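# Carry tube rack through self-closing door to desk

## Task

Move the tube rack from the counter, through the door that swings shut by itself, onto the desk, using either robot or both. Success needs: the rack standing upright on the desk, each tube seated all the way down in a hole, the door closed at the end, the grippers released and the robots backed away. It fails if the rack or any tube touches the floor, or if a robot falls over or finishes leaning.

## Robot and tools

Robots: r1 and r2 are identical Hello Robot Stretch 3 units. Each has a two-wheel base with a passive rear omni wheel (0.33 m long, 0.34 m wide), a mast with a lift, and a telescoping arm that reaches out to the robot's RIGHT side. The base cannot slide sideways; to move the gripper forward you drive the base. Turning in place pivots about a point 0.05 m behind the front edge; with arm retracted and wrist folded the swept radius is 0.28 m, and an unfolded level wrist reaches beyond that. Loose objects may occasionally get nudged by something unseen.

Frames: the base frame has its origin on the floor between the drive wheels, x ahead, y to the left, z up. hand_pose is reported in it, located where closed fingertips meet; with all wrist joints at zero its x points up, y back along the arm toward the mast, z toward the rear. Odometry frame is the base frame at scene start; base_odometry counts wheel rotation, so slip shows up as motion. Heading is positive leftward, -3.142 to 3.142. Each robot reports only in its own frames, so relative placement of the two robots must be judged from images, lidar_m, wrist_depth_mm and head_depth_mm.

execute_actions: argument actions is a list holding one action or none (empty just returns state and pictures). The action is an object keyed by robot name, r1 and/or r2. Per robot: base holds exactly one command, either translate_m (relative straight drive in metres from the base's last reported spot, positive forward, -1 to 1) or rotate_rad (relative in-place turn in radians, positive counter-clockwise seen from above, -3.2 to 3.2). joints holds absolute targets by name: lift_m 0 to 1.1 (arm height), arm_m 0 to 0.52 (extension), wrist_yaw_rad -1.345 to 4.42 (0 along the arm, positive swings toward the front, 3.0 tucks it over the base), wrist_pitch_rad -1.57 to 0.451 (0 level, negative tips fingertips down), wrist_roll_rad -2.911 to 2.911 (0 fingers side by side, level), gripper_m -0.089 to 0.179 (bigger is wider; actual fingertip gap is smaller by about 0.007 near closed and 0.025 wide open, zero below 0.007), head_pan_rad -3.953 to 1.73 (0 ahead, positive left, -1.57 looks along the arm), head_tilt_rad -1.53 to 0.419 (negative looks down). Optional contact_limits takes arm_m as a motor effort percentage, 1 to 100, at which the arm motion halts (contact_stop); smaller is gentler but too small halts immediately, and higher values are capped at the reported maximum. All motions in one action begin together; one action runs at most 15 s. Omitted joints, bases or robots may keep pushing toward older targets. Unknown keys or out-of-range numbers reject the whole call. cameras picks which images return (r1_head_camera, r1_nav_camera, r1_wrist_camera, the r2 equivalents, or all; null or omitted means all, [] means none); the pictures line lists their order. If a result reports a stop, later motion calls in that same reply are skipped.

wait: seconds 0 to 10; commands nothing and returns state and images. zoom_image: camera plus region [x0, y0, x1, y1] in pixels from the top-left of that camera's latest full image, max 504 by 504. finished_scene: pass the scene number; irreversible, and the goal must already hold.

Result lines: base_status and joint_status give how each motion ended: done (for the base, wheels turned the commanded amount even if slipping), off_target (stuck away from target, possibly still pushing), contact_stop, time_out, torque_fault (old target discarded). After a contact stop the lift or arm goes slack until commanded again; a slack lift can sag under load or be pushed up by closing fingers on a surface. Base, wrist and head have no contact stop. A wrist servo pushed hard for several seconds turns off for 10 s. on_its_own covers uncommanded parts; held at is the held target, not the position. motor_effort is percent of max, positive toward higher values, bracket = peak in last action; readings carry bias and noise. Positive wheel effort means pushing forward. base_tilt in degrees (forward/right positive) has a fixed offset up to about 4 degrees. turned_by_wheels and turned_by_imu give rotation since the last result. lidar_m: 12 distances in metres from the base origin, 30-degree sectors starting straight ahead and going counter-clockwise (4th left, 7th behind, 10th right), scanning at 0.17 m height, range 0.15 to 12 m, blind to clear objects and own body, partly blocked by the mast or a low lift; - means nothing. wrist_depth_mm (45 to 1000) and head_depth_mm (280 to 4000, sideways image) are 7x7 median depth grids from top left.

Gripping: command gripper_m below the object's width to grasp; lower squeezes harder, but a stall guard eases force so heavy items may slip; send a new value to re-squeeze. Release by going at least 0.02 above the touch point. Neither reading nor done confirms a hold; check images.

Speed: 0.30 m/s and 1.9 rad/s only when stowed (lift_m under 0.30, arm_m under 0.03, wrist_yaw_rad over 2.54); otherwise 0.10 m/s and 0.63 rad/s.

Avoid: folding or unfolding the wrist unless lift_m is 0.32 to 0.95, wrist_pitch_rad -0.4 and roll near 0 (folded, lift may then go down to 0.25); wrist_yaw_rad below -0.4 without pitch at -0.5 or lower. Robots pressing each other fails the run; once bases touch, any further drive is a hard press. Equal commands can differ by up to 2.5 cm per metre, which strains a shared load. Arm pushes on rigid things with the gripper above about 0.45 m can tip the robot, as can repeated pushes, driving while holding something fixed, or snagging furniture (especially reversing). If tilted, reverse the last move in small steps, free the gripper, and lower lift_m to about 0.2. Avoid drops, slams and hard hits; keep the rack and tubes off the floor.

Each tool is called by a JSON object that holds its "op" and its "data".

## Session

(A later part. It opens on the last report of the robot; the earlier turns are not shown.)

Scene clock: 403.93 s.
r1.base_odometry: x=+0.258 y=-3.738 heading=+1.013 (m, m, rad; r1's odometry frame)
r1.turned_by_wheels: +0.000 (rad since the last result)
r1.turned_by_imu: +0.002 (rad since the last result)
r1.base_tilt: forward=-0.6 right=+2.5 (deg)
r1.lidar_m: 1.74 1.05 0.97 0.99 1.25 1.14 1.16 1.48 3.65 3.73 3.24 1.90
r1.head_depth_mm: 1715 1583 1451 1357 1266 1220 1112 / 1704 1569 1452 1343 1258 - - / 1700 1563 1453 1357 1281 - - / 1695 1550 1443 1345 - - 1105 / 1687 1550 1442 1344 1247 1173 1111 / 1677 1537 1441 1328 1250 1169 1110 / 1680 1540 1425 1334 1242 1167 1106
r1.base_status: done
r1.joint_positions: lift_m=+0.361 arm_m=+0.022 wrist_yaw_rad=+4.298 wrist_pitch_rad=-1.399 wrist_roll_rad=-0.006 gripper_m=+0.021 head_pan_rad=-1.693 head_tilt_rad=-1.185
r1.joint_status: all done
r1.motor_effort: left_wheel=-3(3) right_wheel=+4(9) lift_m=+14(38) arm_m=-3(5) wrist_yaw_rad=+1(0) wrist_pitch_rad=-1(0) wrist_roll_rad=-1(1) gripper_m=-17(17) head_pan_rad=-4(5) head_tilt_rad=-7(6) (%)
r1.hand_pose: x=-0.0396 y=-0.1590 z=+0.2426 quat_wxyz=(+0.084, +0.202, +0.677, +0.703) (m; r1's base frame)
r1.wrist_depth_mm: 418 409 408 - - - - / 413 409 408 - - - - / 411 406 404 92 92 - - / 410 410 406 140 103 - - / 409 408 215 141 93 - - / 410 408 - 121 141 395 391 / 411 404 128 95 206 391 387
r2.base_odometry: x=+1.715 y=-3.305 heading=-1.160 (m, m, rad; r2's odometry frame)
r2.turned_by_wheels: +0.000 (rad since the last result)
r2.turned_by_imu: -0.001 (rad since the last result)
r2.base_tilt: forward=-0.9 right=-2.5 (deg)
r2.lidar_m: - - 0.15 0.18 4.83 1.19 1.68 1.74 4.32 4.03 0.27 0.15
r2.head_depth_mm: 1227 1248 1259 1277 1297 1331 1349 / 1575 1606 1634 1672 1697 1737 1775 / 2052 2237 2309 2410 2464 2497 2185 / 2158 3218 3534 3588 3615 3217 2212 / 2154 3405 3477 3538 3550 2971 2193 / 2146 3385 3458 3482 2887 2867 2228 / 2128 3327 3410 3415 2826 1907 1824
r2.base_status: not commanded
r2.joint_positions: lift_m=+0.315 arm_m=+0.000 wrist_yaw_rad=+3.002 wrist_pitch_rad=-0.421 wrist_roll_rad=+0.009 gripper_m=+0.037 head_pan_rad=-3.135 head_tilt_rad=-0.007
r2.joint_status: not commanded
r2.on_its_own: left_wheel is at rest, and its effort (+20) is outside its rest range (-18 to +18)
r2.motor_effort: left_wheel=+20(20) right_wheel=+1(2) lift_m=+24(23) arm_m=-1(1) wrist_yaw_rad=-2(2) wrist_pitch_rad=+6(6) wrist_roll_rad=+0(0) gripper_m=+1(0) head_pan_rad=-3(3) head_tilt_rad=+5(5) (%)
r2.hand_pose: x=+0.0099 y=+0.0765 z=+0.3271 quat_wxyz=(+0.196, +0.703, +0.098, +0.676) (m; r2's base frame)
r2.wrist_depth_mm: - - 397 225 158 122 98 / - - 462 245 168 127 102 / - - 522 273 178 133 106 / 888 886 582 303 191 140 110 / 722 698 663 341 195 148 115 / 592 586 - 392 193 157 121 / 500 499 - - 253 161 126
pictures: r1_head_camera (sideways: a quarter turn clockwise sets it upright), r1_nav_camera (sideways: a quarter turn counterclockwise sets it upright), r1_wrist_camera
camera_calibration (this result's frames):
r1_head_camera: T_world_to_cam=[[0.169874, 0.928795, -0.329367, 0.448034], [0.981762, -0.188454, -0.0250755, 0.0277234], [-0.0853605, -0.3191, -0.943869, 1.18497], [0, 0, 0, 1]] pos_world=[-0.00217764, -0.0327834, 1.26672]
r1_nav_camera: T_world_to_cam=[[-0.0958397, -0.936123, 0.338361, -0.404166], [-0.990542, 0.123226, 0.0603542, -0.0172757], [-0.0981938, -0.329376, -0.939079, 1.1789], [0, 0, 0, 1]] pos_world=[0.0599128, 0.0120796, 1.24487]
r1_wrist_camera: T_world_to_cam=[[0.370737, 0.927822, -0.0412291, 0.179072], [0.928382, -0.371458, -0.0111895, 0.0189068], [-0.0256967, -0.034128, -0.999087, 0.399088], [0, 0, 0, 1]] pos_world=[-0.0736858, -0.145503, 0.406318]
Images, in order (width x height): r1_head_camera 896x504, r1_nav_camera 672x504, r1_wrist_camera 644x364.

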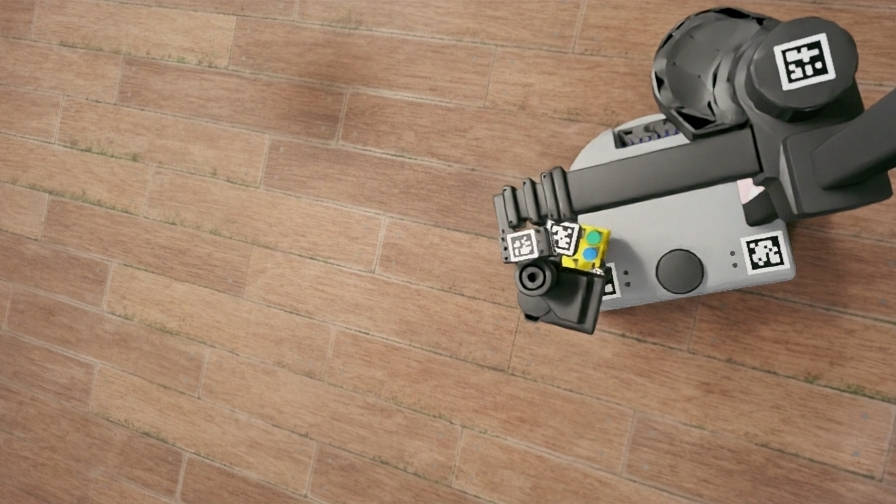

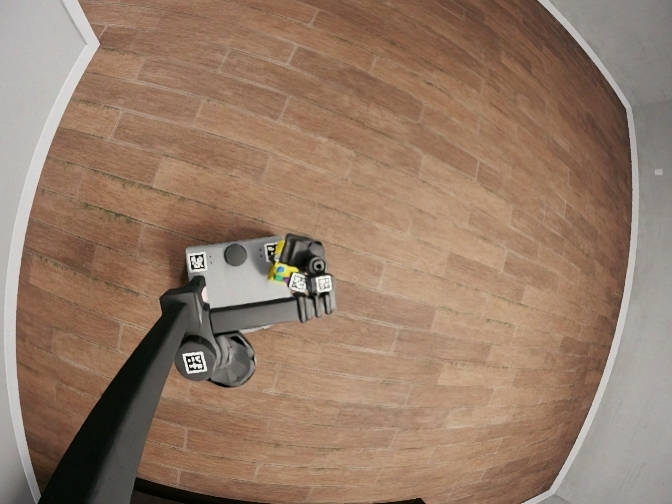

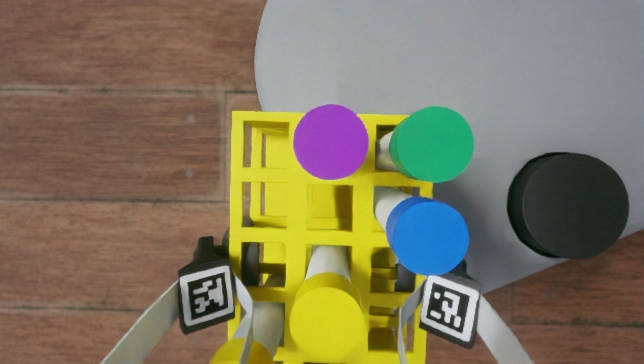

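{"op": "execute_actions", "data": {"actions": []}}

Scene clock: 412.73 s.
r1.base_odometry: x=+0.258 y=-3.738 heading=+1.013 (m, m, rad; r1's odometry frame)
r1.turned_by_wheels: +0.000 (rad since the last result)
r1.turned_by_imu: +0.000 (rad since the last result)
r1.base_tilt: forward=-0.7 right=+2.5 (deg)
r1.lidar_m: 1.74 1.05 0.97 0.99 1.25 1.14 1.16 1.49 3.66 3.70 3.25 1.89
r1.head_depth_mm: 1723 1579 1463 1367 1266 1217 1104 / 1708 1563 1452 1348 1263 - - / 1688 1564 1444 1352 1289 - - / 1695 1555 1436 1336 - - 1110 / 1683 1552 1439 1343 1244 1167 1107 / 1689 1555 1424 1336 1250 1165 1102 / 1673 1536 1428 1327 1245 1173 1102
r1.base_status: done
r1.joint_positions: lift_m=+0.361 arm_m=+0.022 wrist_yaw_rad=+4.298 wrist_pitch_rad=-1.399 wrist_roll_rad=-0.006 gripper_m=+0.021 head_pan_rad=-1.693 head_tilt_rad=-1.185
r1.joint_status: all done
r1.motor_effort: left_wheel=-3(3) right_wheel=+4(9) lift_m=+15(38) arm_m=-4(5) wrist_yaw_rad=+0(0) wrist_pitch_rad=+0(0) wrist_roll_rad=-1(1) gripper_m=-17(17) head_pan_rad=-4(5) head_tilt_rad=-7(6) (%)
r1.hand_pose: x=-0.0396 y=-0.1590 z=+0.2426 quat_wxyz=(+0.084, +0.202, +0.677, +0.703) (m; r1's base frame)
r1.wrist_depth_mm: 416 412 407 - - - - / 417 410 410 - - - - / 412 412 405 92 92 - - / 411 408 404 140 103 - - / 411 406 214 141 93 - - / 413 405 - 121 141 390 389 / 408 407 128 95 206 389 387
r2.base_odometry: x=+1.715 y=-3.305 heading=-1.160 (m, m, rad; r2's odometry frame)
r2.turned_by_wheels: +0.000 (rad since the last result)
r2.turned_by_imu: +0.000 (rad since the last result)
r2.base_tilt: forward=-0.9 right=-2.4 (deg)
r2.lidar_m: - - 0.15 0.18 4.82 1.18 1.69 1.74 4.34 4.03 0.27 0.15
r2.head_depth_mm: 1226 1249 1263 1286 1310 1324 1348 / 1577 1592 1635 1674 1710 1752 1777 / 2055 2265 2317 2384 2462 2525 2199 / 2172 3132 3528 3597 3600 3187 2200 / 2162 3419 3481 3565 3602 2955 2205 / 2152 3370 3462 3453 2867 2909 2227 / 2143 3305 3424 3433 2802 1906 1816
r2.base_status: not commanded
r2.joint_positions: lift_m=+0.315 arm_m=+0.000 wrist_yaw_rad=+3.002 wrist_pitch_rad=-0.421 wrist_roll_rad=+0.009 gripper_m=+0.037 head_pan_rad=-3.135 head_tilt_rad=-0.007
r2.joint_status: not commanded
r2.on_its_own: left_wheel is at rest, and its effort (+19) is outside its rest range (-18 to +18)
r2.motor_effort: left_wheel=+19(20) right_wheel=+2(2) lift_m=+23(23) arm_m=-2(1) wrist_yaw_rad=-2(2) wrist_pitch_rad=+6(6) wrist_roll_rad=+0(0) gripper_m=+0(0) head_pan_rad=-3(3) head_tilt_rad=+5(5) (%)
r2.hand_pose: x=+0.0099 y=+0.0765 z=+0.3271 quat_wxyz=(+0.196, +0.703, +0.098, +0.676) (m; r2's base frame)
r2.wrist_depth_mm: - - 402 226 158 122 98 / - - 458 246 168 127 102 / - - 526 271 179 133 106 / 932 897 590 302 192 140 111 / 714 694 672 337 197 148 115 / 584 577 - 392 194 156 120 / 502 501 - - 253 160 126
pictures: r1_head_camera (sideways: a quarter turn clockwise sets it upright), r1_nav_camera (sideways: a quarter turn counterclockwise sets it upright), r1_wrist_camera, r2_head_camera (sideways: a quarter turn clockwise sets it upright), r2_nav_camera (sideways: a quarter turn counterclockwise sets it upright), r2_wrist_camera
camera_calibration (this result's frames):
r1_head_camera: T_world_to_cam=[[0.169874, 0.928795, -0.329367, 0.448034], [0.981762, -0.188454, -0.0250755, 0.0277234], [-0.0853605, -0.3191, -0.943869, 1.18497], [0, 0, 0, 1]] pos_world=[-0.00217765, -0.0327833, 1.26672]
r1_nav_camera: T_world_to_cam=[[-0.0958399, -0.936123, 0.338361, -0.404166], [-0.990542, 0.123226, 0.0603542, -0.0172757], [-0.0981938, -0.329376, -0.939079, 1.1789], [0, 0, 0, 1]] pos_world=[0.0599128, 0.0120796, 1.24487]
r1_wrist_camera: T_world_to_cam=[[0.370737, 0.927822, -0.0412291, 0.179072], [0.928382, -0.371458, -0.0111895, 0.0189068], [-0.0256967, -0.034128, -0.999087, 0.399088], [0, 0, 0, 1]] pos_world=[-0.0736858, -0.145503, 0.406318]
r2_head_camera: T_world_to_cam=[[0.0682387, -0.0303724, -0.997207, 1.32348], [-0.0436547, -0.99867, 0.0274296, -0.0376452], [-0.996713, 0.041661, -0.0694739, 0.058605], [0, 0, 0, 1]] pos_world=[-0.0335436, 0.000160506, 1.32489]
r2_nav_camera: T_world_to_cam=[[-0.0516035, -0.0533421, 0.997242, -1.25595], [0.023808, 0.998223, 0.0546266, -0.0208783], [-0.998384, 0.0265613, -0.0502418, 0.0342271], [0, 0, 0, 1]] pos_world=[-0.0301424, -0.0470629, 1.25534]
r2_wrist_camera: T_world_to_cam=[[0.980266, -0.193062, -0.0424826, 0.0171671], [-0.141976, -0.538049, -0.83087, 0.349431], [0.137552, 0.820506, -0.554842, 0.278599], [0, 0, 0, 1]] pos_world=[-0.00553929, -0.0372669, 0.44564]
Images, in order (width x height): r1_head_camera 896x504, r1_nav_camera 672x504, r1_wrist_camera 644x364, r2_head_camera 896x504, r2_nav_camera 672x504, r2_wrist_camera 644x364.

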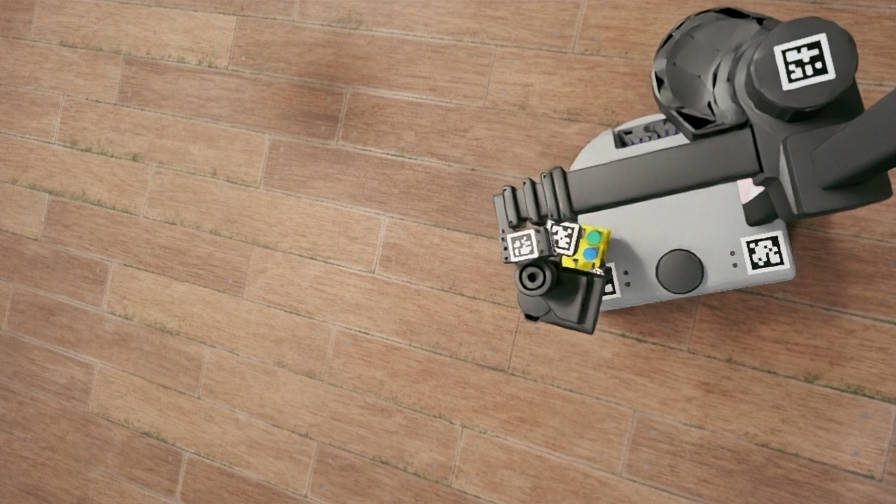

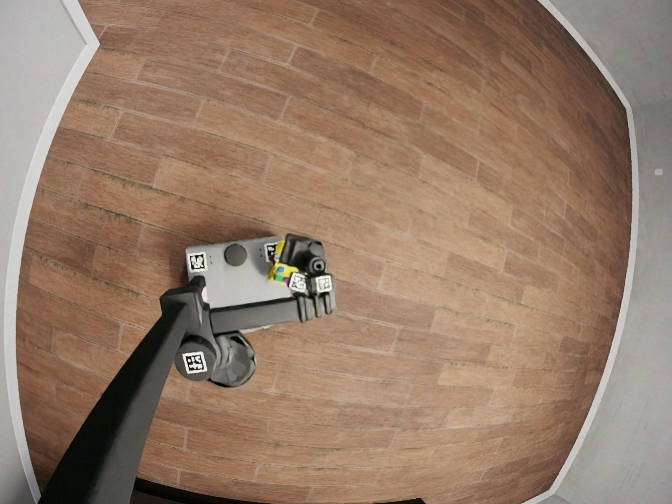

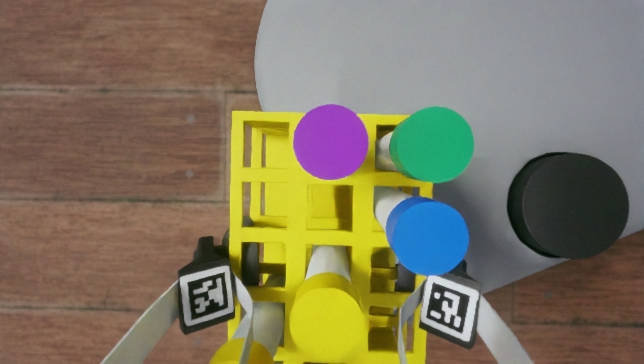

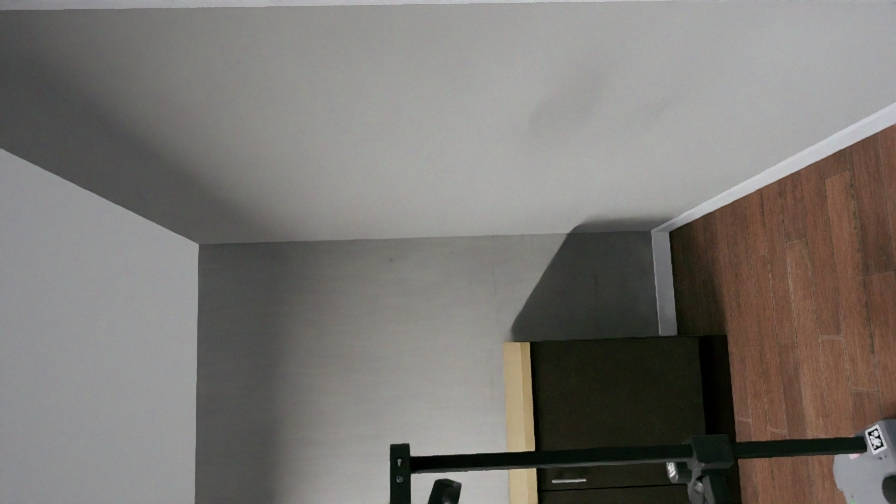

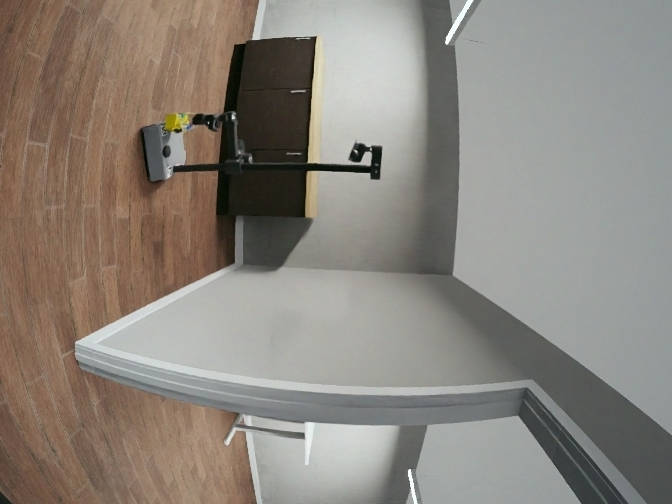

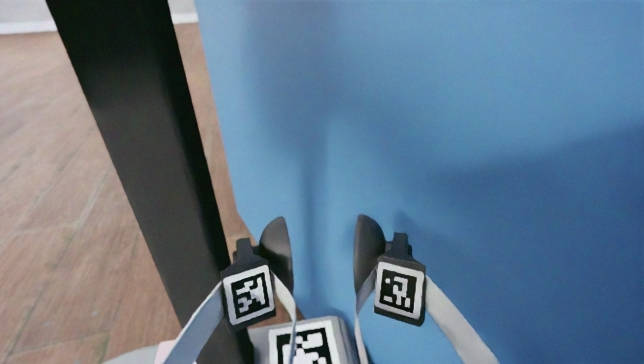

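{"op": "execute_actions", "data": {"actions": [{"r1":{"joints":{"lift_m":0.293,"head_pan_rad":0,"head_tilt_rad":-0.5}}}], "cameras": ["r1_wrist_camera","r1_nav_camera","r2_nav_camera"]}}

Scene clock: 416.90 s.
r1.base_odometry: x=+0.258 y=-3.738 heading=+1.013 (m, m, rad; r1's odometry frame)
r1.turned_by_wheels: +0.000 (rad since the last result)
r1.turned_by_imu: +0.001 (rad since the last result)
r1.base_tilt: forward=-0.7 right=+2.5 (deg)
r1.lidar_m: 1.74 1.05 0.97 0.99 1.25 1.14 1.17 1.49 0.15 0.15 3.25 1.90
r1.head_depth_mm: 1529 1687 1999 2289 1818 1465 1228 / 1548 1710 1892 2132 1817 1468 1233 / 1539 1748 1889 2026 1832 1473 1230 / 1543 1708 1860 2127 1825 1470 1235 / 1574 1750 1938 2155 1828 1476 1232 / 1600 1797 2104 2296 1840 1480 1242 / 3009 3351 3583 2466 1842 1482 1240
r1.base_status: not commanded
r1.joint_positions: lift_m=+0.323 arm_m=+0.022 wrist_yaw_rad=+4.299 wrist_pitch_rad=-1.394 wrist_roll_rad=-0.007 gripper_m=+0.024 head_pan_rad=-0.007 head_tilt_rad=-0.507
r1.joint_status: lift_m contact_stop (moved -0.038 of -0.068); the others done
r1.on_its_own: lift_m is slack since a contact_stop, until your next command for it (your +0.293 is given up)
r1.motor_effort: left_wheel=-2(3) right_wheel=+3(4) lift_m=+26(28) arm_m=-4(4) wrist_yaw_rad=+1(0) wrist_pitch_rad=-4(5) wrist_roll_rad=-1(1) gripper_m=-21(22) head_pan_rad=+5(53) head_tilt_rad=+2(30) (%)
r1.hand_pose: x=-0.0409 y=-0.1584 z=+0.2051 quat_wxyz=(+0.082, +0.203, +0.677, +0.703) (m; r1's base frame)
r1.wrist_depth_mm: 377 373 374 - - - - / 374 372 370 86 - - - / 376 371 370 87 86 - - / 372 370 366 133 92 - - / 375 369 172 133 85 - - / 373 370 169 91 167 - 356 / 372 365 132 86 167 358 354
r2.base_odometry: x=+1.715 y=-3.305 heading=-1.160 (m, m, rad; r2's odometry frame)
r2.turned_by_wheels: +0.000 (rad since the last result)
r2.turned_by_imu: -0.001 (rad since the last result)
r2.base_tilt: forward=-0.9 right=-2.4 (deg)
r2.lidar_m: - - 0.15 0.18 4.80 1.19 1.68 1.72 4.34 4.04 0.27 0.15
r2.head_depth_mm: 1228 1246 1266 1285 1300 1331 1342 / 1574 1607 1630 1662 1702 1745 1768 / 2037 2255 2301 2375 2450 2518 2189 / 2156 3128 3542 3569 3615 3196 2191 / 2157 3386 3531 3541 3627 2959 2208 / 2156 3385 3511 3472 2861 2888 2231 / 2134 3383 3423 3383 2825 1844 1830
r2.base_status: not commanded
r2.joint_positions: lift_m=+0.315 arm_m=+0.000 wrist_yaw_rad=+3.002 wrist_pitch_rad=-0.421 wrist_roll_rad=+0.009 gripper_m=+0.037 head_pan_rad=-3.135 head_tilt_rad=-0.007
r2.joint_status: not commanded
r2.on_its_own: left_wheel is at rest, and its effort (+19) is outside its rest range (-18 to +18)
r2.motor_effort: left_wheel=+19(19) right_wheel=+1(1) lift_m=+23(23) arm_m=-2(1) wrist_yaw_rad=-2(2) wrist_pitch_rad=+6(6) wrist_roll_rad=+0(0) gripper_m=+1(0) head_pan_rad=-3(2) head_tilt_rad=+5(5) (%)
r2.hand_pose: x=+0.0099 y=+0.0765 z=+0.3271 quat_wxyz=(+0.196, +0.703, +0.098, +0.676) (m; r2's base frame)
r2.wrist_depth_mm: - - 399 226 158 121 98 / - - 466 247 168 127 102 / - - 521 272 179 133 106 / 878 898 596 303 190 140 110 / 707 685 670 339 197 148 116 / 583 583 - 390 193 156 120 / 497 503 - - 252 161 126
pictures: r1_nav_camera (sideways: a quarter turn counterclockwise sets it upright), r1_wrist_camera, r2_nav_camera (sideways: a quarter turn counterclockwise sets it upright)
camera_calibration (this result's frames):
r1_nav_camera: T_world_to_cam=[[0.520702, 0.0154687, 0.853598, -1.07926], [-0.0460855, -0.997869, 0.0461957, -0.00465298], [0.852494, -0.0633927, -0.51888, 0.626712], [0, 0, 0, 1]] pos_world=[0.0274887, 0.0517806, 1.24665]
r1_wrist_camera: T_world_to_cam=[[0.370048, 0.928107, -0.0410096, 0.177435], [0.928512, -0.370937, -0.0164726, 0.0210221], [-0.0305003, -0.0319823, -0.999023, 0.361677], [0, 0, 0, 1]] pos_world=[-0.0741473, -0.145313, 0.368947]
r2_nav_camera: T_world_to_cam=[[-0.0516035, -0.0533421, 0.997242, -1.25595], [0.0238083, 0.998223, 0.0546266, -0.0208783], [-0.998384, 0.0265615, -0.0502418, 0.0342272], [0, 0, 0, 1]] pos_world=[-0.0301424, -0.0470628, 1.25534]
Images, in order (width x height): r1_nav_camera 672x504, r1_wrist_camera 644x364, r2_nav_camera 672x504.

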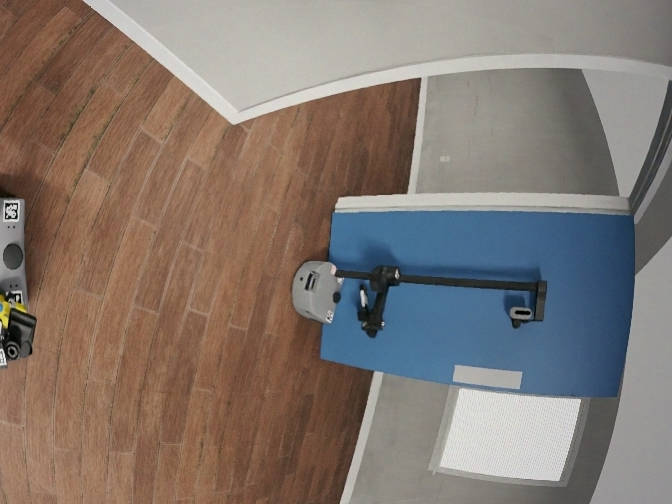

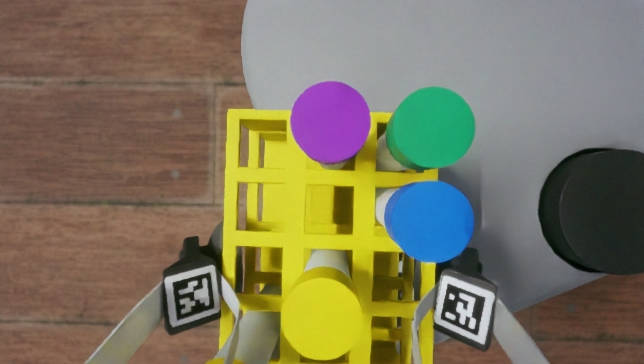

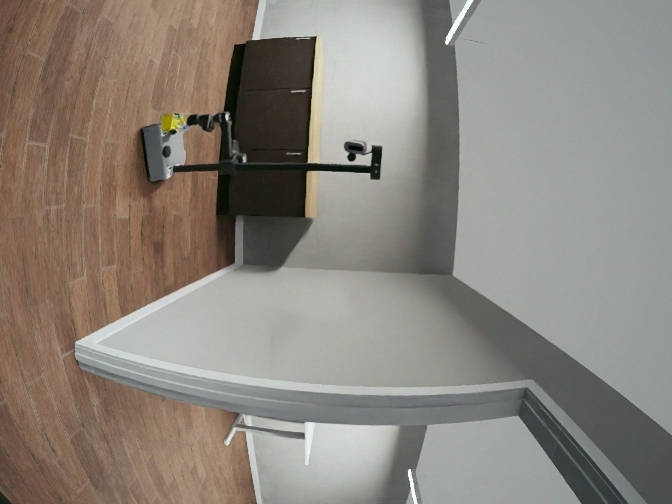

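{"op": "execute_actions", "data": {"actions": [{"r1":{"base":{"translate_m":1.0},"joints":{"lift_m":0.37}}}], "cameras": ["r1_wrist_camera","r1_nav_camera","r2_nav_camera"]}}

Scene clock: 429.63 s.
r1.base_odometry: x=+0.787 y=-2.890 heading=+1.013 (m, m, rad; r1's odometry frame)
r1.turned_by_wheels: +0.000 (rad since the last result)
r1.turned_by_imu: +0.003 (rad since the last result)
r1.base_tilt: forward=-0.7 right=+2.5 (deg)
r1.lidar_m: 0.76 1.03 4.72 0.60 0.74 1.60 2.09 2.66 4.06 3.37 1.12 0.76
r1.head_depth_mm: 695 775 865 980 1120 1189 1101 / 608 746 857 982 1110 938 1082 / 711 777 865 956 977 891 1103 / 714 789 882 995 1157 1361 1235 / 719 798 886 1003 1163 1356 1235 / 725 800 895 1017 1225 1413 1237 / 727 830 957 1148 1786 1481 1241
r1.base_status: done
r1.joint_positions: lift_m=+0.369 arm_m=+0.022 wrist_yaw_rad=+4.299 wrist_pitch_rad=-1.398 wrist_roll_rad=-0.007 gripper_m=+0.027 head_pan_rad=-0.007 head_tilt_rad=-0.507
r1.joint_status: all done
r1.on_its_own: gripper_m is held at +0.026, not at your +0.020, by its stall guard, which is not easing now
r1.motor_effort: left_wheel=-3(3) right_wheel=+3(8) lift_m=+39(39) arm_m=-3(4) wrist_yaw_rad=+0(1) wrist_pitch_rad=-1(3) wrist_roll_rad=-1(1) gripper_m=-16(20) head_pan_rad=+5(5) head_tilt_rad=+3(3) (%)
r1.hand_pose: x=-0.0398 y=-0.1589 z=+0.2515 quat_wxyz=(+0.083, +0.202, +0.677, +0.703) (m; r1's base frame)
r1.wrist_depth_mm: 423 419 415 - - - - / 423 417 414 - - - - / 423 417 411 92 91 - - / 419 411 415 139 99 - - / 421 418 215 141 92 - 399 / 422 415 - 123 141 402 396 / 417 416 136 95 206 395 399
r2.base_odometry: x=+1.715 y=-3.305 heading=-1.160 (m, m, rad; r2's odometry frame)
r2.turned_by_wheels: +0.000 (rad since the last result)
r2.turned_by_imu: -0.002 (rad since the last result)
r2.base_tilt: forward=-0.9 right=-2.5 (deg)
r2.lidar_m: - - 0.15 0.18 4.81 1.19 0.78 2.92 4.33 4.05 0.27 0.15
r2.head_depth_mm: 1222 1248 1262 1288 1308 1326 1355 / 1572 1598 1637 1672 1705 1742 1774 / 2059 2261 2302 2394 2454 2535 2174 / 2187 3184 3418 908 920 2851 1952 / 2153 3389 3538 782 3604 2958 2225 / 2154 3385 3476 3500 2890 2853 2231 / 2140 3289 3449 3444 2841 2859 2264
r2.base_status: not commanded
r2.joint_positions: lift_m=+0.315 arm_m=+0.000 wrist_yaw_rad=+3.002 wrist_pitch_rad=-0.421 wrist_roll_rad=+0.009 gripper_m=+0.037 head_pan_rad=-3.135 head_tilt_rad=-0.007
r2.joint_status: not commanded
r2.on_its_own: left_wheel is at rest, and its effort (+20) is outside its rest range (-18 to +18)
r2.motor_effort: left_wheel=+20(20) right_wheel=+2(2) lift_m=+24(24) arm_m=-2(2) wrist_yaw_rad=-2(2) wrist_pitch_rad=+6(6) wrist_roll_rad=+0(0) gripper_m=+1(1) head_pan_rad=-2(1) head_tilt_rad=+5(5) (%)
r2.hand_pose: x=+0.0099 y=+0.0765 z=+0.3271 quat_wxyz=(+0.196, +0.703, +0.098, +0.676) (m; r2's base frame)
r2.wrist_depth_mm: - - 401 226 158 121 98 / - - 459 247 167 127 102 / - - 514 271 179 134 106 / 901 884 583 301 191 140 111 / 711 708 657 342 197 147 115 / 582 584 - 391 194 156 120 / 496 497 - - 254 161 126
pictures: r1_nav_camera (sideways: a quarter turn counterclockwise sets it upright), r1_wrist_camera, r2_nav_camera (sideways: a quarter turn counterclockwise sets it upright)
camera_calibration (this result's frames):
r1_nav_camera: T_world_to_cam=[[0.520173, 0.0155473, 0.853919, -1.07967], [-0.0459706, -0.997875, 0.0461717, -0.00462247], [0.852823, -0.0632724, -0.518353, 0.626024], [0, 0, 0, 1]] pos_world=[0.0275154, 0.0517834, 1.24667]
r1_wrist_camera: T_world_to_cam=[[0.370226, 0.928029, -0.0411677, 0.179402], [0.92857, -0.370968, -0.0118555, 0.019445], [-0.0262741, -0.0338378, -0.999082, 0.408022], [0, 0, 0, 1]] pos_world=[-0.0737548, -0.14547, 0.415264]
r2_nav_camera: T_world_to_cam=[[-0.0516036, -0.0533421, 0.997242, -1.25595], [0.0238083, 0.998223, 0.0546266, -0.0208783], [-0.998384, 0.0265615, -0.0502419, 0.0342272], [0, 0, 0, 1]] pos_world=[-0.0301424, -0.0470628, 1.25534]
Images, in order (width x height): r1_nav_camera 672x504, r1_wrist_camera 644x364, r2_nav_camera 672x504.

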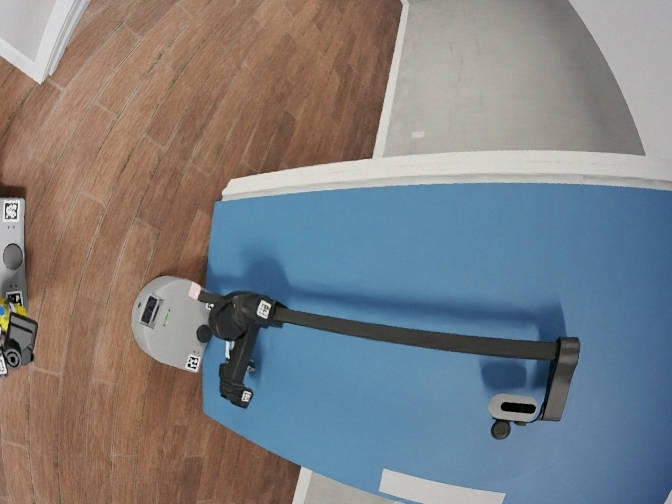

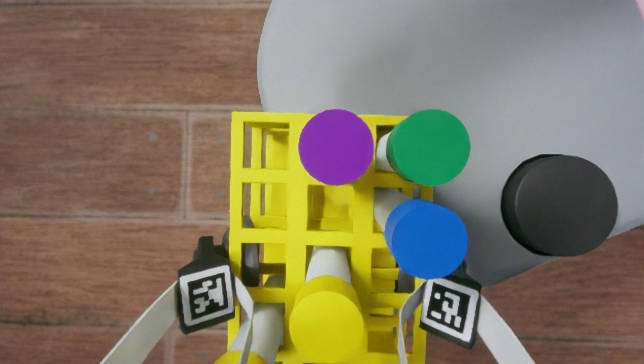

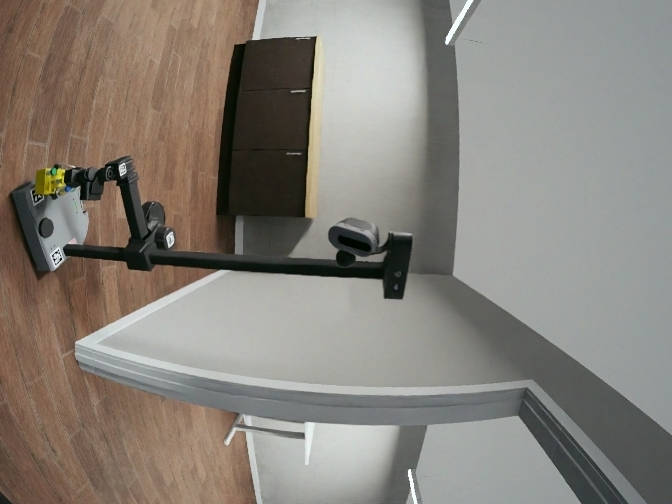

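{"op": "execute_actions", "data": {"actions": [{"r1":{"base":{"translate_m":0.14}}}], "cameras": []}}

{"op": "execute_actions", "data": {"actions": [{"r1":{"base":{"rotate_rad":1.0},"joints":{"head_tilt_rad":-0.8}}}], "cameras": ["r1_head_camera","r1_nav_camera","r2_nav_camera"]}}

Scene clock: 437.30 s.
r1.base_odometry: x=+0.861 y=-2.771 heading=+1.013 (m, m, rad; r1's odometry frame)
r1.turned_by_wheels: +0.000 (rad since the last result)
r1.turned_by_imu: +0.001 (rad since the last result)
r1.base_tilt: forward=-0.6 right=+2.6 (deg)
r1.lidar_m: 0.76 0.88 4.68 0.61 0.67 1.44 2.21 2.83 4.13 3.18 0.94 0.62
r1.head_depth_mm: 573 644 721 813 937 1027 1053 / 577 543 596 697 903 833 755 / 594 655 734 828 936 888 1050 / 597 660 737 839 960 1132 1231 / 603 664 739 836 971 1147 1243 / 603 668 747 847 981 1208 1246 / 609 673 776 916 1164 1478 1244
r1.base_status: done
r1.joint_positions: lift_m=+0.369 arm_m=+0.022 wrist_yaw_rad=+4.299 wrist_pitch_rad=-1.398 wrist_roll_rad=-0.007 gripper_m=+0.027 head_pan_rad=-0.007 head_tilt_rad=-0.507
r1.joint_status: not commanded
r1.on_its_own: gripper_m is held at +0.026, not at your +0.020, by its stall guard, which is not easing now
r1.motor_effort: left_wheel=-3(3) right_wheel=+3(9) lift_m=+40(40) arm_m=-3(3) wrist_yaw_rad=+1(0) wrist_pitch_rad=-1(1) wrist_roll_rad=-1(1) gripper_m=-16(16) head_pan_rad=+4(6) head_tilt_rad=+2(1) (%)
r1.hand_pose: x=-0.0398 y=-0.1589 z=+0.2515 quat_wxyz=(+0.083, +0.202, +0.677, +0.703) (m; r1's base frame)
r1.wrist_depth_mm: 421 420 416 - - - - / 422 415 420 - - - - / 421 418 416 92 91 - - / 421 417 413 139 99 - - / 422 417 215 141 92 - 400 / 420 416 - 123 141 398 398 / 417 418 137 95 206 398 398
r2.base_odometry: x=+1.715 y=-3.305 heading=-1.160 (m, m, rad; r2's odometry frame)
r2.turned_by_wheels: +0.000 (rad since the last result)
r2.turned_by_imu: -0.001 (rad since the last result)
r2.base_tilt: forward=-0.9 right=-2.3 (deg)
r2.lidar_m: - - 0.15 0.18 4.82 1.19 0.66 2.91 4.33 4.05 0.27 0.15
r2.head_depth_mm: 1221 1246 1268 1280 1308 1322 1352 / 1576 1603 1643 1679 1703 1741 1778 / 2036 2259 1971 2038 2090 2118 804 / 2159 3178 3083 676 3639 3204 2194 / 2152 3379 3506 3525 3567 2971 2207 / 2131 3385 3426 3483 2828 2876 2226 / 2138 3336 3423 3454 2813 2861 2225
r2.base_status: not commanded
r2.joint_positions: lift_m=+0.315 arm_m=+0.000 wrist_yaw_rad=+3.002 wrist_pitch_rad=-0.421 wrist_roll_rad=+0.009 gripper_m=+0.037 head_pan_rad=-3.135 head_tilt_rad=-0.007
r2.joint_status: not commanded
r2.on_its_own: left_wheel is at rest, and its effort (+20) is outside its rest range (-18 to +18)
r2.motor_effort: left_wheel=+20(20) right_wheel=+2(1) lift_m=+23(23) arm_m=-2(1) wrist_yaw_rad=-2(2) wrist_pitch_rad=+7(6) wrist_roll_rad=+0(0) gripper_m=+0(0) head_pan_rad=-1(2) head_tilt_rad=+5(5) (%)
r2.hand_pose: x=+0.0099 y=+0.0765 z=+0.3271 quat_wxyz=(+0.196, +0.703, +0.098, +0.676) (m; r2's base frame)
r2.wrist_depth_mm: - - 400 226 158 121 99 / - - 455 245 168 127 102 / - - 523 271 179 133 106 / 910 892 587 303 191 140 111 / 715 703 653 341 197 147 116 / 581 581 - 395 193 156 120 / 502 497 - - 251 160 126
pictures: none
No camera images: the call's "cameras" was empty. Leave "cameras" out to get every camera's image.

Scene clock: 439.87 s.
r1.base_odometry: x=+0.861 y=-2.771 heading=+2.012 (m, m, rad; r1's odometry frame)
r1.turned_by_wheels: +1.000 (rad since the last result)
r1.turned_by_imu: +1.003 (rad since the last result)
r1.base_tilt: forward=-0.6 right=+2.5 (deg)
r1.lidar_m: 4.67 0.61 0.62 1.25 2.20 2.71 4.11 3.43 0.99 0.62 0.62 0.81
r1.head_depth_mm: 3234 2705 2084 1738 1392 1254 1119 / 3565 2636 2070 1714 1442 1266 1112 / 3705 2687 2086 1709 1455 1265 1108 / 3658 2691 2093 1720 1447 1256 1115 / 3663 2640 2107 1715 1456 1270 1115 / 3663 2639 2095 1701 1460 1255 1115 / 3656 2693 2073 1716 1441 1253 1116
r1.base_status: done
r1.joint_positions: lift_m=+0.369 arm_m=+0.022 wrist_yaw_rad=+4.299 wrist_pitch_rad=-1.399 wrist_roll_rad=-0.007 gripper_m=+0.027 head_pan_rad=-0.007 head_tilt_rad=-0.790
r1.joint_status: all done
r1.on_its_own: gripper_m is held at +0.026, not at your +0.020, by its stall guard, which is not easing now
r1.motor_effort: left_wheel=-2(7) right_wheel=+4(9) lift_m=+40(39) arm_m=-3(3) wrist_yaw_rad=+0(0) wrist_pitch_rad=-1(1) wrist_roll_rad=-1(1) gripper_m=-16(16) head_pan_rad=+5(5) head_tilt_rad=-5(25) (%)
r1.hand_pose: x=-0.0397 y=-0.1589 z=+0.2515 quat_wxyz=(+0.083, +0.201, +0.677, +0.703) (m; r1's base frame)
r1.wrist_depth_mm: 424 420 415 - - - - / 423 422 417 - - - - / 424 419 414 92 91 - - / 422 417 416 139 97 - - / 423 420 215 141 92 - 397 / 372 417 - 123 141 404 397 / 318 398 136 95 206 394 397
r2.base_odometry: x=+1.715 y=-3.305 heading=-1.160 (m, m, rad; r2's odometry frame)
r2.turned_by_wheels: +0.000 (rad since the last result)
r2.turned_by_imu: +0.000 (rad since the last result)
r2.base_tilt: forward=-0.8 right=-2.4 (deg)
r2.lidar_m: - - 0.15 0.18 4.82 1.19 0.66 2.91 4.35 4.03 0.26 0.15
r2.head_depth_mm: 1220 1241 1260 1280 1302 1330 1347 / 1586 1611 1637 1671 1699 1744 1770 / 2040 2259 2333 2389 2454 2543 2189 / 2149 3172 3508 691 3582 3193 2195 / 2152 3418 3487 785 798 2675 2029 / 2141 3316 3499 3509 2862 2885 2220 / 2138 3337 3419 3443 2821 2820 2249
r2.base_status: not commanded
r2.joint_positions: lift_m=+0.315 arm_m=+0.000 wrist_yaw_rad=+3.002 wrist_pitch_rad=-0.421 wrist_roll_rad=+0.009 gripper_m=+0.037 head_pan_rad=-3.135 head_tilt_rad=-0.007
r2.joint_status: not commanded
r2.on_its_own: left_wheel is at rest, and its effort (+20) is outside its rest range (-18 to +18)
r2.motor_effort: left_wheel=+20(20) right_wheel=+2(1) lift_m=+23(24) arm_m=-1(2) wrist_yaw_rad=-2(2) wrist_pitch_rad=+6(6) wrist_roll_rad=+0(0) gripper_m=+0(0) head_pan_rad=-2(3) head_tilt_rad=+5(6) (%)
r2.hand_pose: x=+0.0099 y=+0.0765 z=+0.3271 quat_wxyz=(+0.196, +0.703, +0.098, +0.676) (m; r2's base frame)
r2.wrist_depth_mm: - - 397 225 158 121 98 / - - 461 245 168 127 102 / - - 518 273 179 133 106 / 898 887 579 298 192 140 111 / 692 713 660 342 198 148 115 / 593 573 - 395 192 156 120 / 501 500 - - 253 160 126
pictures: r1_head_camera (sideways: a quarter turn clockwise sets it upright), r1_nav_camera (sideways: a quarter turn counterclockwise sets it upright), r2_nav_camera (sideways: a quarter turn counterclockwise sets it upright)
camera_calibration (this result's frames):
r1_head_camera: T_world_to_cam=[[-0.742448, 0.0603343, -0.667181, 0.893655], [0.078565, 0.996905, 0.00272354, -0.00295255], [0.66528, -0.050395, -0.744891, 0.921783], [0, 0, 0, 1]] pos_world=[0.0504807, -0.00452139, 1.28287]
r1_nav_camera: T_world_to_cam=[[0.737869, 0.0140749, 0.674798, -0.847519], [-0.0314385, -0.997981, 0.0551927, -0.0164367], [0.674212, -0.0619396, -0.735936, 0.910151], [0, 0, 0, 1]] pos_world=[0.0112067, 0.0518996, 1.24262]
r2_nav_camera: T_world_to_cam=[[-0.0516036, -0.0533421, 0.997242, -1.25595], [0.0238083, 0.998223, 0.0546266, -0.0208783], [-0.998384, 0.0265615, -0.050242, 0.0342273], [0, 0, 0, 1]] pos_world=[-0.0301424, -0.0470628, 1.25534]
Images, in order (width x height): r1_head_camera 896x504, r1_nav_camera 672x504, r2_nav_camera 672x504.

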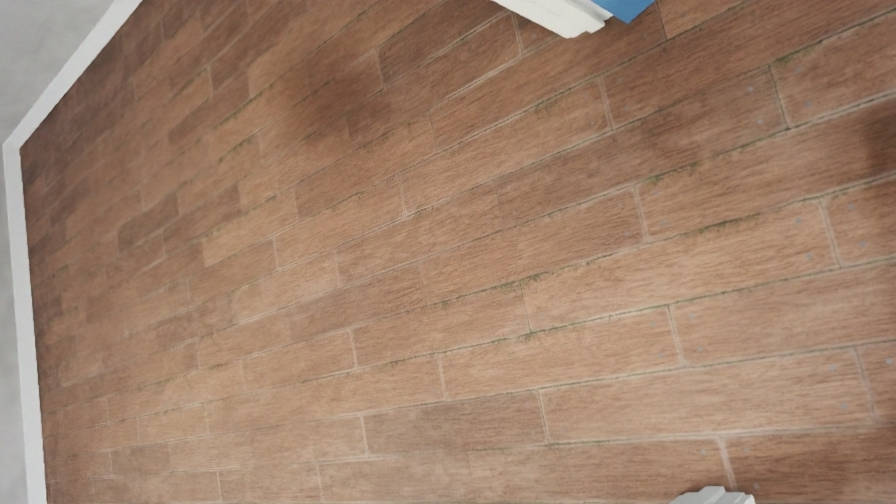

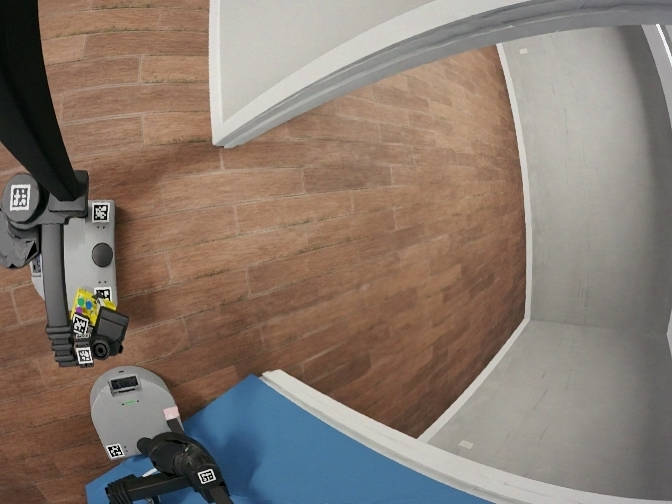

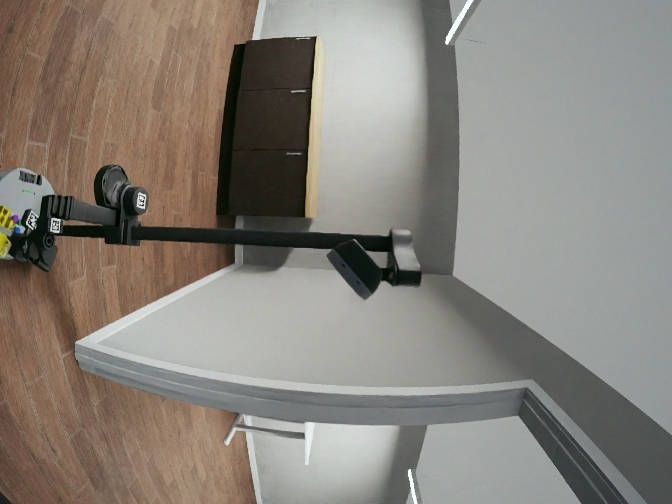

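{"op": "execute_actions", "data": {"actions": [{"r1":{"base":{"translate_m":1.0},"joints":{"head_tilt_rad":-0.4,"head_pan_rad":1.3}}}], "cameras": ["r1_head_camera","r1_nav_camera","r1_wrist_camera","r2_nav_camera"]}}

Scene clock: 458.87 s.
r1.base_odometry: x=+0.434 y=-1.867 heading=+2.012 (m, m, rad; r1's odometry frame)
r1.turned_by_wheels: +0.000 (rad since the last result)
r1.turned_by_imu: +0.003 (rad since the last result)
r1.base_tilt: forward=-0.7 right=+2.6 (deg)
r1.lidar_m: 3.69 3.72 2.90 2.55 0.61 0.62 5.10 0.98 0.63 0.84 1.81 2.22
r1.head_depth_mm: 3572 3902 - 2853 2027 1583 1293 / 3338 3536 3985 2872 2039 1589 1300 / 3090 3339 3707 2891 2052 1595 1294 / 2925 3103 3477 2867 2063 1605 1311 / 2771 2942 3218 2948 2065 1599 1308 / 2653 2751 3062 2933 2074 1600 1314 / 2520 2640 2889 2889 2113 1603 1318
r1.base_status: done
r1.joint_positions: lift_m=+0.369 arm_m=+0.022 wrist_yaw_rad=+4.299 wrist_pitch_rad=-1.399 wrist_roll_rad=-0.007 gripper_m=+0.027 head_pan_rad=+1.293 head_tilt_rad=-0.408
r1.joint_status: all done
r1.on_its_own: gripper_m is held at +0.026, not at your +0.020, by its stall guard, which is not easing now
r1.motor_effort: left_wheel=-3(3) right_wheel=+4(9) lift_m=+39(40) arm_m=-3(3) wrist_yaw_rad=+1(0) wrist_pitch_rad=+0(0) wrist_roll_rad=-1(1) gripper_m=-16(16) head_pan_rad=+5(51) head_tilt_rad=+2(24) (%)
r1.hand_pose: x=-0.0397 y=-0.1589 z=+0.2515 quat_wxyz=(+0.083, +0.201, +0.677, +0.703) (m; r1's base frame)
r1.wrist_depth_mm: 422 424 421 - - - - / 423 420 416 - - - - / 420 417 414 92 91 - - / 420 415 411 139 99 - - / 421 416 214 141 92 - 398 / 419 416 - 123 140 401 396 / 418 413 136 95 206 400 397
r2.base_odometry: x=+1.715 y=-3.305 heading=-1.160 (m, m, rad; r2's odometry frame)
r2.turned_by_wheels: +0.000 (rad since the last result)
r2.turned_by_imu: -0.002 (rad since the last result)
r2.base_tilt: forward=-0.9 right=-2.4 (deg)
r2.lidar_m: - - 0.15 0.18 1.19 1.19 1.69 2.92 4.35 4.04 0.27 0.15
r2.head_depth_mm: 1228 1244 1263 1284 1309 1324 1349 / 1571 1594 1640 1674 1706 1746 1772 / 2061 2265 2311 2411 2435 2549 2189 / 2186 3180 3510 3623 3582 3190 2208 / 2158 3404 3459 3533 3540 2975 2210 / 2140 3384 3486 3481 2856 2886 2233 / 2139 3329 3383 3440 2844 2856 2228
r2.base_status: not commanded
r2.joint_positions: lift_m=+0.315 arm_m=+0.000 wrist_yaw_rad=+3.002 wrist_pitch_rad=-0.421 wrist_roll_rad=+0.009 gripper_m=+0.037 head_pan_rad=-3.135 head_tilt_rad=-0.007
r2.joint_status: not commanded
r2.on_its_own: left_wheel is at rest, and its effort (+20) is outside its rest range (-18 to +18)
r2.motor_effort: left_wheel=+20(20) right_wheel=+2(1) lift_m=+24(23) arm_m=-1(2) wrist_yaw_rad=-2(2) wrist_pitch_rad=+7(6) wrist_roll_rad=+0(0) gripper_m=+0(0) head_pan_rad=-1(3) head_tilt_rad=+5(5) (%)
r2.hand_pose: x=+0.0099 y=+0.0765 z=+0.3271 quat_wxyz=(+0.196, +0.703, +0.098, +0.676) (m; r2's base frame)
r2.wrist_depth_mm: - - 399 227 157 121 99 / - - 455 247 168 127 102 / 828 - 519 272 179 133 106 / 798 908 592 303 192 140 110 / 711 706 655 340 196 148 115 / 592 594 - 397 194 156 120 / 494 502 - - 252 161 126
pictures: r1_head_camera (sideways: a quarter turn clockwise sets it upright), r1_nav_camera (sideways: a quarter turn counterclockwise sets it upright), r1_wrist_camera, r2_nav_camera (sideways: a quarter turn counterclockwise sets it upright)
camera_calibration (this result's frames):
r1_head_camera: T_world_to_cam=[[-0.17414, -0.409308, -0.895624, 1.18799], [-0.941186, 0.336629, 0.0291565, -0.0311528], [0.289559, 0.848026, -0.443856, 0.532459], [0, 0, 0, 1]] pos_world=[0.0233777, 0.0452015, 1.30123]
r1_nav_camera: T_world_to_cam=[[0.100543, 0.422441, 0.900797, -1.13825], [0.947997, -0.315478, 0.0421359, -0.00543715], [0.301981, 0.849716, -0.432192, 0.517273], [0, 0, 0, 1]] pos_world=[-0.0366086, 0.0395939, 1.24912]
r1_wrist_camera: T_world_to_cam=[[0.370228, 0.928028, -0.0411741, 0.17941], [0.928575, -0.370962, -0.0116289, 0.0193289], [-0.0260659, -0.0339279, -0.999084, 0.408015], [0, 0, 0, 1]] pos_world=[-0.0737357, -0.145484, 0.415253]
r2_nav_camera: T_world_to_cam=[[-0.0516035, -0.0533421, 0.997242, -1.25595], [0.0238083, 0.998223, 0.0546266, -0.0208783], [-0.998384, 0.0265615, -0.0502418, 0.0342271], [0, 0, 0, 1]] pos_world=[-0.0301424, -0.0470628, 1.25534]
Images, in order (width x height): r1_head_camera 896x504, r1_nav_camera 672x504, r1_wrist_camera 644x364, r2_nav_camera 672x504.

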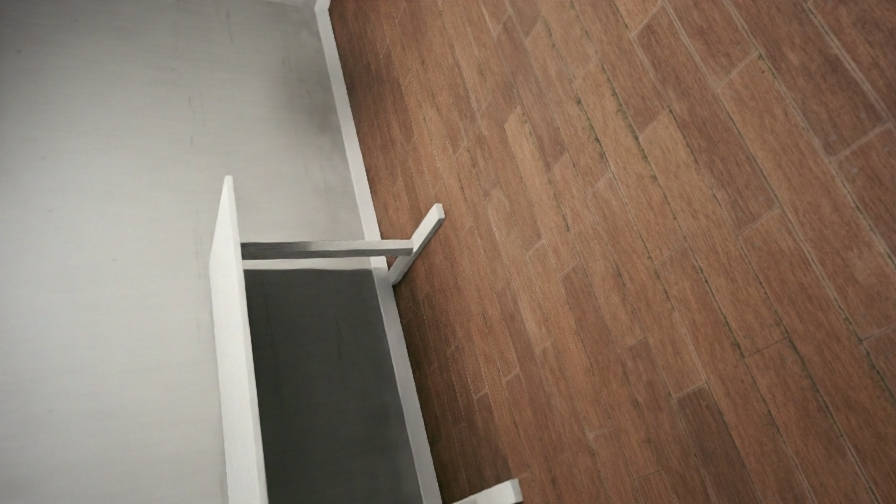

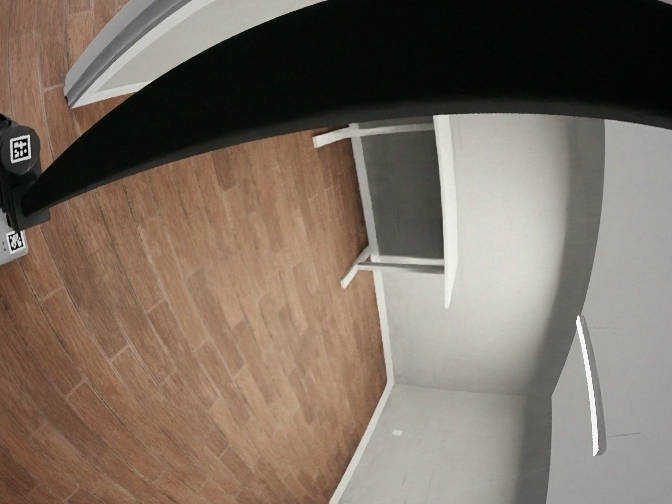

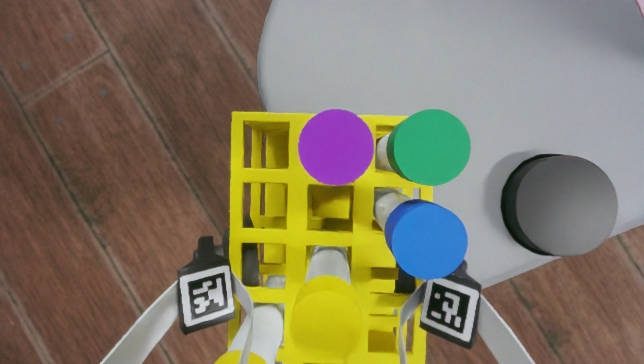

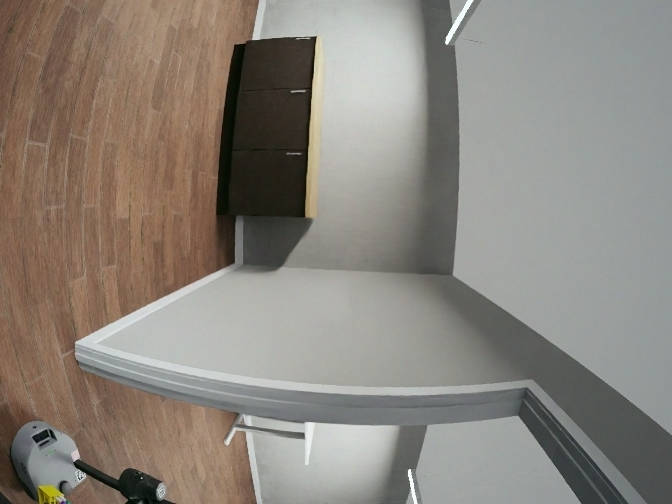

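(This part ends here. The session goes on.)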